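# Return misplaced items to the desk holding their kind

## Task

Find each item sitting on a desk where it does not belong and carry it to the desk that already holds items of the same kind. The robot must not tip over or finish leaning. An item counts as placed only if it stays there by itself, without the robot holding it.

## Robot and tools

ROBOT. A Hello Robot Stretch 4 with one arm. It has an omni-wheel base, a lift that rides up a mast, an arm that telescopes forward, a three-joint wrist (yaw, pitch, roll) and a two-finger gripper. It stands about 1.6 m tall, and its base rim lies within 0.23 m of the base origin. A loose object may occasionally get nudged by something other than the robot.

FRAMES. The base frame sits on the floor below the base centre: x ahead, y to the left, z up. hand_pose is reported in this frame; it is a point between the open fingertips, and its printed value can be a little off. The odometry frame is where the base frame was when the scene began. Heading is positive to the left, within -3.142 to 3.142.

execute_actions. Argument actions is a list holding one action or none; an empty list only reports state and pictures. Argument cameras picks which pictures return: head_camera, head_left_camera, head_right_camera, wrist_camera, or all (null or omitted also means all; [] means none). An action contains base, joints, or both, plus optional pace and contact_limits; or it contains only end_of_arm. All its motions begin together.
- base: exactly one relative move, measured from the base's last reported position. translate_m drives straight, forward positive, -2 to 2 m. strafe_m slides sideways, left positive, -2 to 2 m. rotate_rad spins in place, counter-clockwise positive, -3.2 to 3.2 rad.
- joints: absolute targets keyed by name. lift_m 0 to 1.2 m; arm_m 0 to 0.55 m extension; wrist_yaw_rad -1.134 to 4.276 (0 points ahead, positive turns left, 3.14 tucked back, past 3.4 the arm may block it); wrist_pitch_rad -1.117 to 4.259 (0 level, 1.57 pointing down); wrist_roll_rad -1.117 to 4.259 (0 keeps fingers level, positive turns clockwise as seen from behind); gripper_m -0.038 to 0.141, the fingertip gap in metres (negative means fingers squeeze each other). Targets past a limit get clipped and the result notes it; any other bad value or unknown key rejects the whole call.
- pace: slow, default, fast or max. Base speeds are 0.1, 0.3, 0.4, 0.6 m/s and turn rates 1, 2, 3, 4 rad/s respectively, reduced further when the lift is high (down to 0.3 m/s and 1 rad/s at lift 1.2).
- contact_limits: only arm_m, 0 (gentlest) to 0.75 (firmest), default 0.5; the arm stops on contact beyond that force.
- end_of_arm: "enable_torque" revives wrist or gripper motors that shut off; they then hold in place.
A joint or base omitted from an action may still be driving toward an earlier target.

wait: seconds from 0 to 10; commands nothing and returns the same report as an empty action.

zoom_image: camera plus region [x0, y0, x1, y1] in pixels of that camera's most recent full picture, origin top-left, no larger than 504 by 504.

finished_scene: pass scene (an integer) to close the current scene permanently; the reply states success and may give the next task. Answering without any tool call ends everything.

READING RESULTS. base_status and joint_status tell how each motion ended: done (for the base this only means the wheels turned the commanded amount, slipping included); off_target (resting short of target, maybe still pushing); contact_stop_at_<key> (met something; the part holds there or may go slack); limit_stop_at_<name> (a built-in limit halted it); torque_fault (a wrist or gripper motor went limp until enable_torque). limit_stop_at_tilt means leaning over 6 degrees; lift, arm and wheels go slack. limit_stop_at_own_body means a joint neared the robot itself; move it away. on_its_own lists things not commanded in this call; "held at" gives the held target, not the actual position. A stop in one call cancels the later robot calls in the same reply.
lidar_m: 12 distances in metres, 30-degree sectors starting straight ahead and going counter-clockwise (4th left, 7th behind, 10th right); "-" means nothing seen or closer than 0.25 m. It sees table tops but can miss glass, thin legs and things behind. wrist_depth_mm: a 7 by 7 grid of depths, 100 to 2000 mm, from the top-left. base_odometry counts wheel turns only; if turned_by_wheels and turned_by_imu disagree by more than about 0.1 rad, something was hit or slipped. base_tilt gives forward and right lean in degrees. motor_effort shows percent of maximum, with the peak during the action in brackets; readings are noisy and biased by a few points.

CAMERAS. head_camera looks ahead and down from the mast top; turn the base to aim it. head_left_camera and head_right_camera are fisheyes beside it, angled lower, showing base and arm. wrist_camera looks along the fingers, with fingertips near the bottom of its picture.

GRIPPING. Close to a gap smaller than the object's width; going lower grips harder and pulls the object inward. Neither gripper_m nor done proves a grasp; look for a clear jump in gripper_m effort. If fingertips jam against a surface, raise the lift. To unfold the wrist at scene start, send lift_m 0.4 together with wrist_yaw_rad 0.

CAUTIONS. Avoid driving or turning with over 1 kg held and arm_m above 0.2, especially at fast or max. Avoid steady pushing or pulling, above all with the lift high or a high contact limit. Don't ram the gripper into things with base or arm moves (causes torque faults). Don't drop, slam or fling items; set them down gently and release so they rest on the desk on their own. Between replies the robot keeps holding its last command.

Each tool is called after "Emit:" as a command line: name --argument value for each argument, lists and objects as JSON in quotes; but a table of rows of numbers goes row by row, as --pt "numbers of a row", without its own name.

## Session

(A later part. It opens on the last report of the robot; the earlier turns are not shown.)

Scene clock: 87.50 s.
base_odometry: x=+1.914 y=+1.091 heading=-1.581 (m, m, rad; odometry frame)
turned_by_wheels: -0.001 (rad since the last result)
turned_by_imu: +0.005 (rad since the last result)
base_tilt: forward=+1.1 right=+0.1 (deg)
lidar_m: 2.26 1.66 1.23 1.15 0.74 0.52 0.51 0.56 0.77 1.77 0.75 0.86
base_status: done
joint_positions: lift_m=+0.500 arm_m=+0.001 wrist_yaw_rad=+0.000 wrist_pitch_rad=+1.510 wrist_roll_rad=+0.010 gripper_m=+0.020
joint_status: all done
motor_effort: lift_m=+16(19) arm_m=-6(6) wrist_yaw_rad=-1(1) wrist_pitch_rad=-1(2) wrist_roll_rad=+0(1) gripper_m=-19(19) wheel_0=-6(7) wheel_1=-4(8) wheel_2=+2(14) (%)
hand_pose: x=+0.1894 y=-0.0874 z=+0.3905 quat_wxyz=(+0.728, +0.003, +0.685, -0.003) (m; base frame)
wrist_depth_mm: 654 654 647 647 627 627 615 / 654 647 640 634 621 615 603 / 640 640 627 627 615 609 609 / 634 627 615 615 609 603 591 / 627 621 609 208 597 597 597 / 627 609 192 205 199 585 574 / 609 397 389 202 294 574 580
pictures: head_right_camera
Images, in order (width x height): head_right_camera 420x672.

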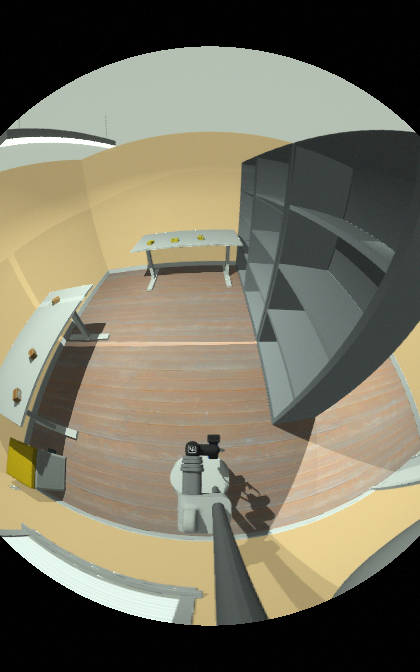

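Emit:
execute_actions --actions '[{"base":{"strafe_m":-1.5},"pace":"max"}]' --cameras '["head_left_camera"]'

Scene clock: 93.37 s.
base_odometry: x=+0.414 y=+1.106 heading=-1.581 (m, m, rad; odometry frame)
turned_by_wheels: +0.000 (rad since the last result)
turned_by_imu: -0.003 (rad since the last result)
base_tilt: forward=+1.1 right=+0.2 (deg)
lidar_m: 1.83 0.63 0.60 2.13 0.77 0.54 0.49 0.48 0.71 1.28 1.34 1.79
base_status: done
joint_positions: lift_m=+0.500 arm_m=+0.001 wrist_yaw_rad=+0.000 wrist_pitch_rad=+1.510 wrist_roll_rad=+0.010 gripper_m=+0.020
joint_status: not commanded
motor_effort: lift_m=+17(17) arm_m=-6(6) wrist_yaw_rad=+0(0) wrist_pitch_rad=-1(1) wrist_roll_rad=+0(0) gripper_m=-19(19) wheel_0=+2(19) wheel_1=+1(15) wheel_2=+0(0) (%)
hand_pose: x=+0.1894 y=-0.0874 z=+0.3904 quat_wxyz=(+0.728, +0.004, +0.685, -0.003) (m; base frame)
wrist_depth_mm: 668 654 647 640 627 621 621 / 661 647 640 627 621 615 609 / 647 640 621 627 621 609 597 / 640 627 627 621 609 603 591 / 627 609 609 208 597 591 585 / 621 609 191 206 200 591 580 / 615 399 394 202 293 580 574
pictures: head_left_camera
Images, in order (width x height): head_left_camera 420x672.

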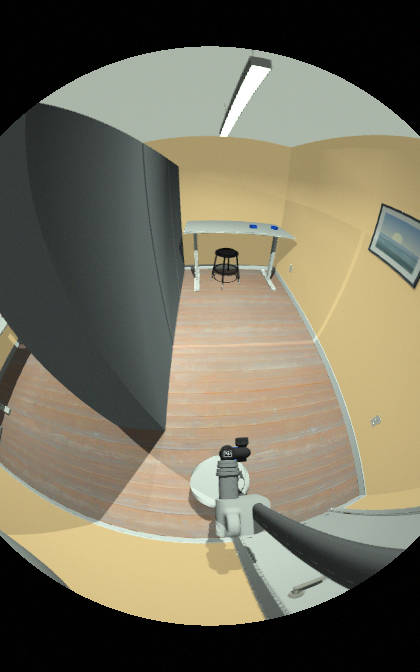

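Emit:
execute_actions --actions '[{"base":{"translate_m":1.9},"joints":{"lift_m":1.17,"arm_m":0.5},"pace":"max"}]' --cameras '["head_right_camera","wrist_camera"]'

Scene clock: 101.30 s.
base_odometry: x=+0.397 y=-0.794 heading=-1.580 (m, m, rad; odometry frame)
turned_by_wheels: +0.001 (rad since the last result)
turned_by_imu: +0.001 (rad since the last result)
base_tilt: forward=+1.1 right=+0.2 (deg)
lidar_m: 0.51 0.52 0.49 0.45 0.48 0.65 2.41 1.82 1.32 1.23 0.77 0.54
base_status: done
joint_positions: lift_m=+1.170 arm_m=+0.499 wrist_yaw_rad=+0.000 wrist_pitch_rad=+1.510 wrist_roll_rad=+0.010 gripper_m=+0.020
joint_status: all done
motor_effort: lift_m=+22(26) arm_m=+6(6) wrist_yaw_rad=+0(1) wrist_pitch_rad=-1(2) wrist_roll_rad=+1(2) gripper_m=-18(17) wheel_0=+3(17) wheel_1=+4(11) wheel_2=+4(15) (%)
hand_pose: x=+0.6873 y=-0.0874 z=+1.0600 quat_wxyz=(+0.728, +0.003, +0.685, -0.003) (m; base frame)
wrist_depth_mm: 357 357 353 347 343 342 336 / 357 353 349 343 340 336 330 / 351 347 345 340 334 330 329 / 349 345 338 336 330 327 324 / 342 342 338 208 327 324 320 / 338 332 191 206 200 320 317 / 336 330 327 204 259 317 314
pictures: head_right_camera, wrist_camera
camera_calibration (this result's frames):
wrist_camera: T_world_to_cam=[[-0.0336801, -0.997878, -0.0557218, 0.011075], [-0.99684, 0.0375538, -0.0699994, 0.819834], [0.0719435, 0.0531882, -0.99599, 1.23896], [0, 0, 0, 1]] pos_world=[0.728481, -0.0856344, 1.292]
Images, in order (width x height): head_right_camera 420x672, wrist_camera 616x392.

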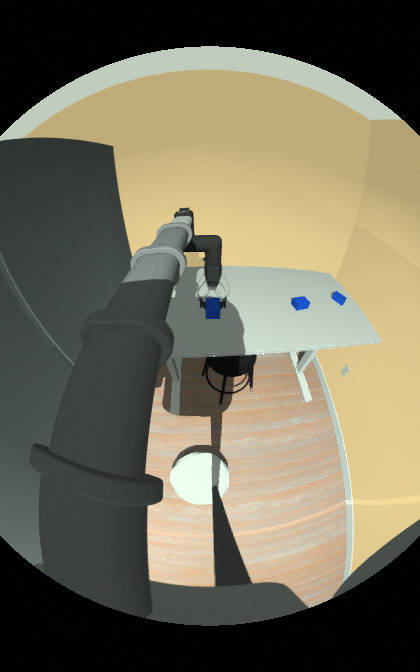

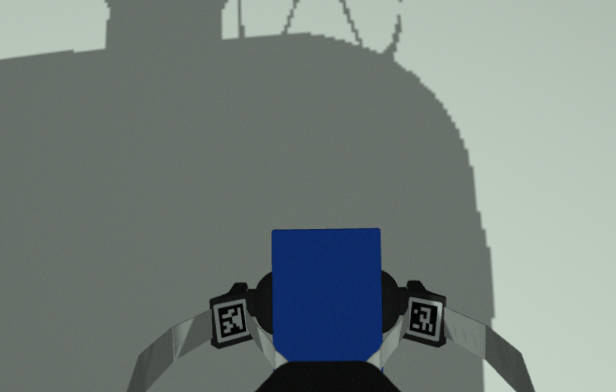

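Emit:
execute_actions --actions '[{"joints":{"lift_m":1.1,"arm_m":0.53},"pace":"fast"}]' --cameras '[]'

Emit:
execute_actions --actions '[{"joints":{"gripper_m":0.085},"pace":"fast"}]' --cameras '[]'

Emit:
execute_actions --actions '[{"joints":{"lift_m":1.17},"pace":"max"}]' --cameras '["head_right_camera","wrist_camera"]'

Scene clock: 106.10 s.
base_odometry: x=+0.397 y=-0.794 heading=-1.580 (m, m, rad; odometry frame)
turned_by_wheels: +0.000 (rad since the last result)
turned_by_imu: +0.001 (rad since the last result)
base_tilt: forward=+1.1 right=+0.2 (deg)
lidar_m: 0.52 0.53 0.47 0.46 0.48 0.67 2.42 1.83 1.30 1.23 0.79 0.57
base_status: not commanded
joint_positions: lift_m=+1.100 arm_m=+0.529 wrist_yaw_rad=+0.000 wrist_pitch_rad=+1.510 wrist_roll_rad=+0.010 gripper_m=+0.020
joint_status: all done
motor_effort: lift_m=+15(22) arm_m=+6(5) wrist_yaw_rad=+0(1) wrist_pitch_rad=-1(2) wrist_roll_rad=+0(1) gripper_m=-19(19) wheel_0=+3(4) wheel_1=+4(4) wheel_2=+4(4) (%)
hand_pose: x=+0.7173 y=-0.0874 z=+0.9906 quat_wxyz=(+0.728, +0.004, +0.685, -0.003) (m; base frame)
wrist_depth_mm: 287 285 278 277 274 271 267 / 283 279 277 273 271 267 266 / 279 276 272 270 267 264 260 / 276 272 271 266 264 260 257 / 271 270 266 208 259 258 255 / 270 266 191 204 200 254 251 / 266 263 258 202 227 251 248
pictures: none
No camera images: the call's "cameras" was empty. Leave "cameras" out to get every camera's image.

Scene clock: 107.57 s.
base_odometry: x=+0.397 y=-0.794 heading=-1.580 (m, m, rad; odometry frame)
turned_by_wheels: +0.000 (rad since the last result)
turned_by_imu: +0.001 (rad since the last result)
base_tilt: forward=+1.1 right=+0.2 (deg)
lidar_m: 0.50 0.54 0.48 0.45 0.48 0.66 2.42 1.83 1.31 1.24 0.80 0.54
base_status: not commanded
joint_positions: lift_m=+1.100 arm_m=+0.529 wrist_yaw_rad=+0.000 wrist_pitch_rad=+1.510 wrist_roll_rad=+0.010 gripper_m=+0.085
joint_status: all done
motor_effort: lift_m=+15(15) arm_m=+6(6) wrist_yaw_rad=+0(1) wrist_pitch_rad=+0(1) wrist_roll_rad=+1(0) gripper_m=-3(19) wheel_0=+3(3) wheel_1=+4(4) wheel_2=+4(4) (%)
hand_pose: x=+0.7173 y=-0.0874 z=+0.9906 quat_wxyz=(+0.728, +0.004, +0.685, -0.003) (m; base frame)
wrist_depth_mm: 289 283 281 277 273 270 267 / 283 279 277 274 271 266 264 / 279 276 273 270 266 264 262 / 276 274 270 266 263 262 256 / 273 268 265 220 259 257 255 / 268 266 202 216 213 254 252 / 266 263 260 159 254 251 249
pictures: none
No camera images: the call's "cameras" was empty. Leave "cameras" out to get every camera's image.

Scene clock: 108.37 s.
base_odometry: x=+0.397 y=-0.794 heading=-1.580 (m, m, rad; odometry frame)
turned_by_wheels: +0.000 (rad since the last result)
turned_by_imu: +0.000 (rad since the last result)
base_tilt: forward=+1.1 right=+0.2 (deg)
lidar_m: 0.51 0.54 0.48 0.45 0.49 0.66 2.43 1.82 1.32 1.25 0.78 0.53
base_status: not commanded
joint_positions: lift_m=+1.170 arm_m=+0.529 wrist_yaw_rad=+0.000 wrist_pitch_rad=+1.510 wrist_roll_rad=+0.010 gripper_m=+0.085
joint_status: all done
motor_effort: lift_m=+21(29) arm_m=+6(6) wrist_yaw_rad=-1(1) wrist_pitch_rad=-1(1) wrist_roll_rad=-1(1) gripper_m=-3(2) wheel_0=+3(3) wheel_1=+4(4) wheel_2=+4(4) (%)
hand_pose: x=+0.7173 y=-0.0874 z=+1.0600 quat_wxyz=(+0.728, +0.004, +0.685, -0.003) (m; base frame)
wrist_depth_mm: 364 359 353 351 343 342 336 / 357 351 347 342 342 336 332 / 351 347 342 340 336 334 329 / 347 343 340 336 330 329 324 / 342 340 336 287 327 322 320 / 338 334 202 285 281 319 315 / 334 330 329 159 319 317 314
pictures: head_right_camera, wrist_camera
camera_calibration (this result's frames):
wrist_camera: T_world_to_cam=[[-0.0337631, -0.997875, -0.0557184, 0.0121387], [-0.996844, 0.0376311, -0.0698989, 0.849566], [0.0718471, 0.0531826, -0.995997, 1.2369], [0, 0, 0, 1]] pos_world=[0.758427, -0.0856389, 1.29201]
Images, in order (width x height): head_right_camera 420x672, wrist_camera 616x392.

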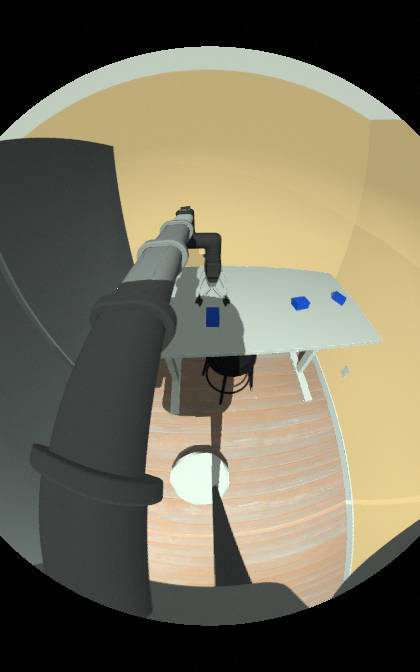

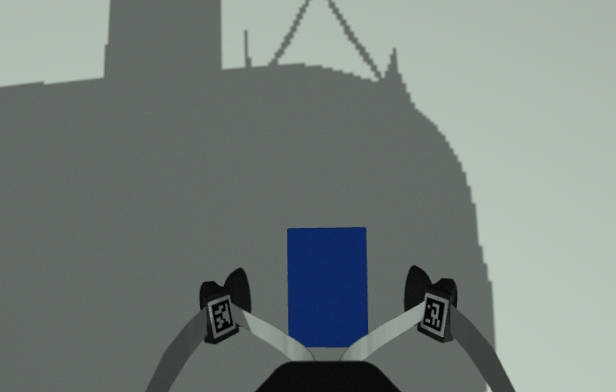

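Emit:
finished_scene --scene 2

The scene is finished: the task was done.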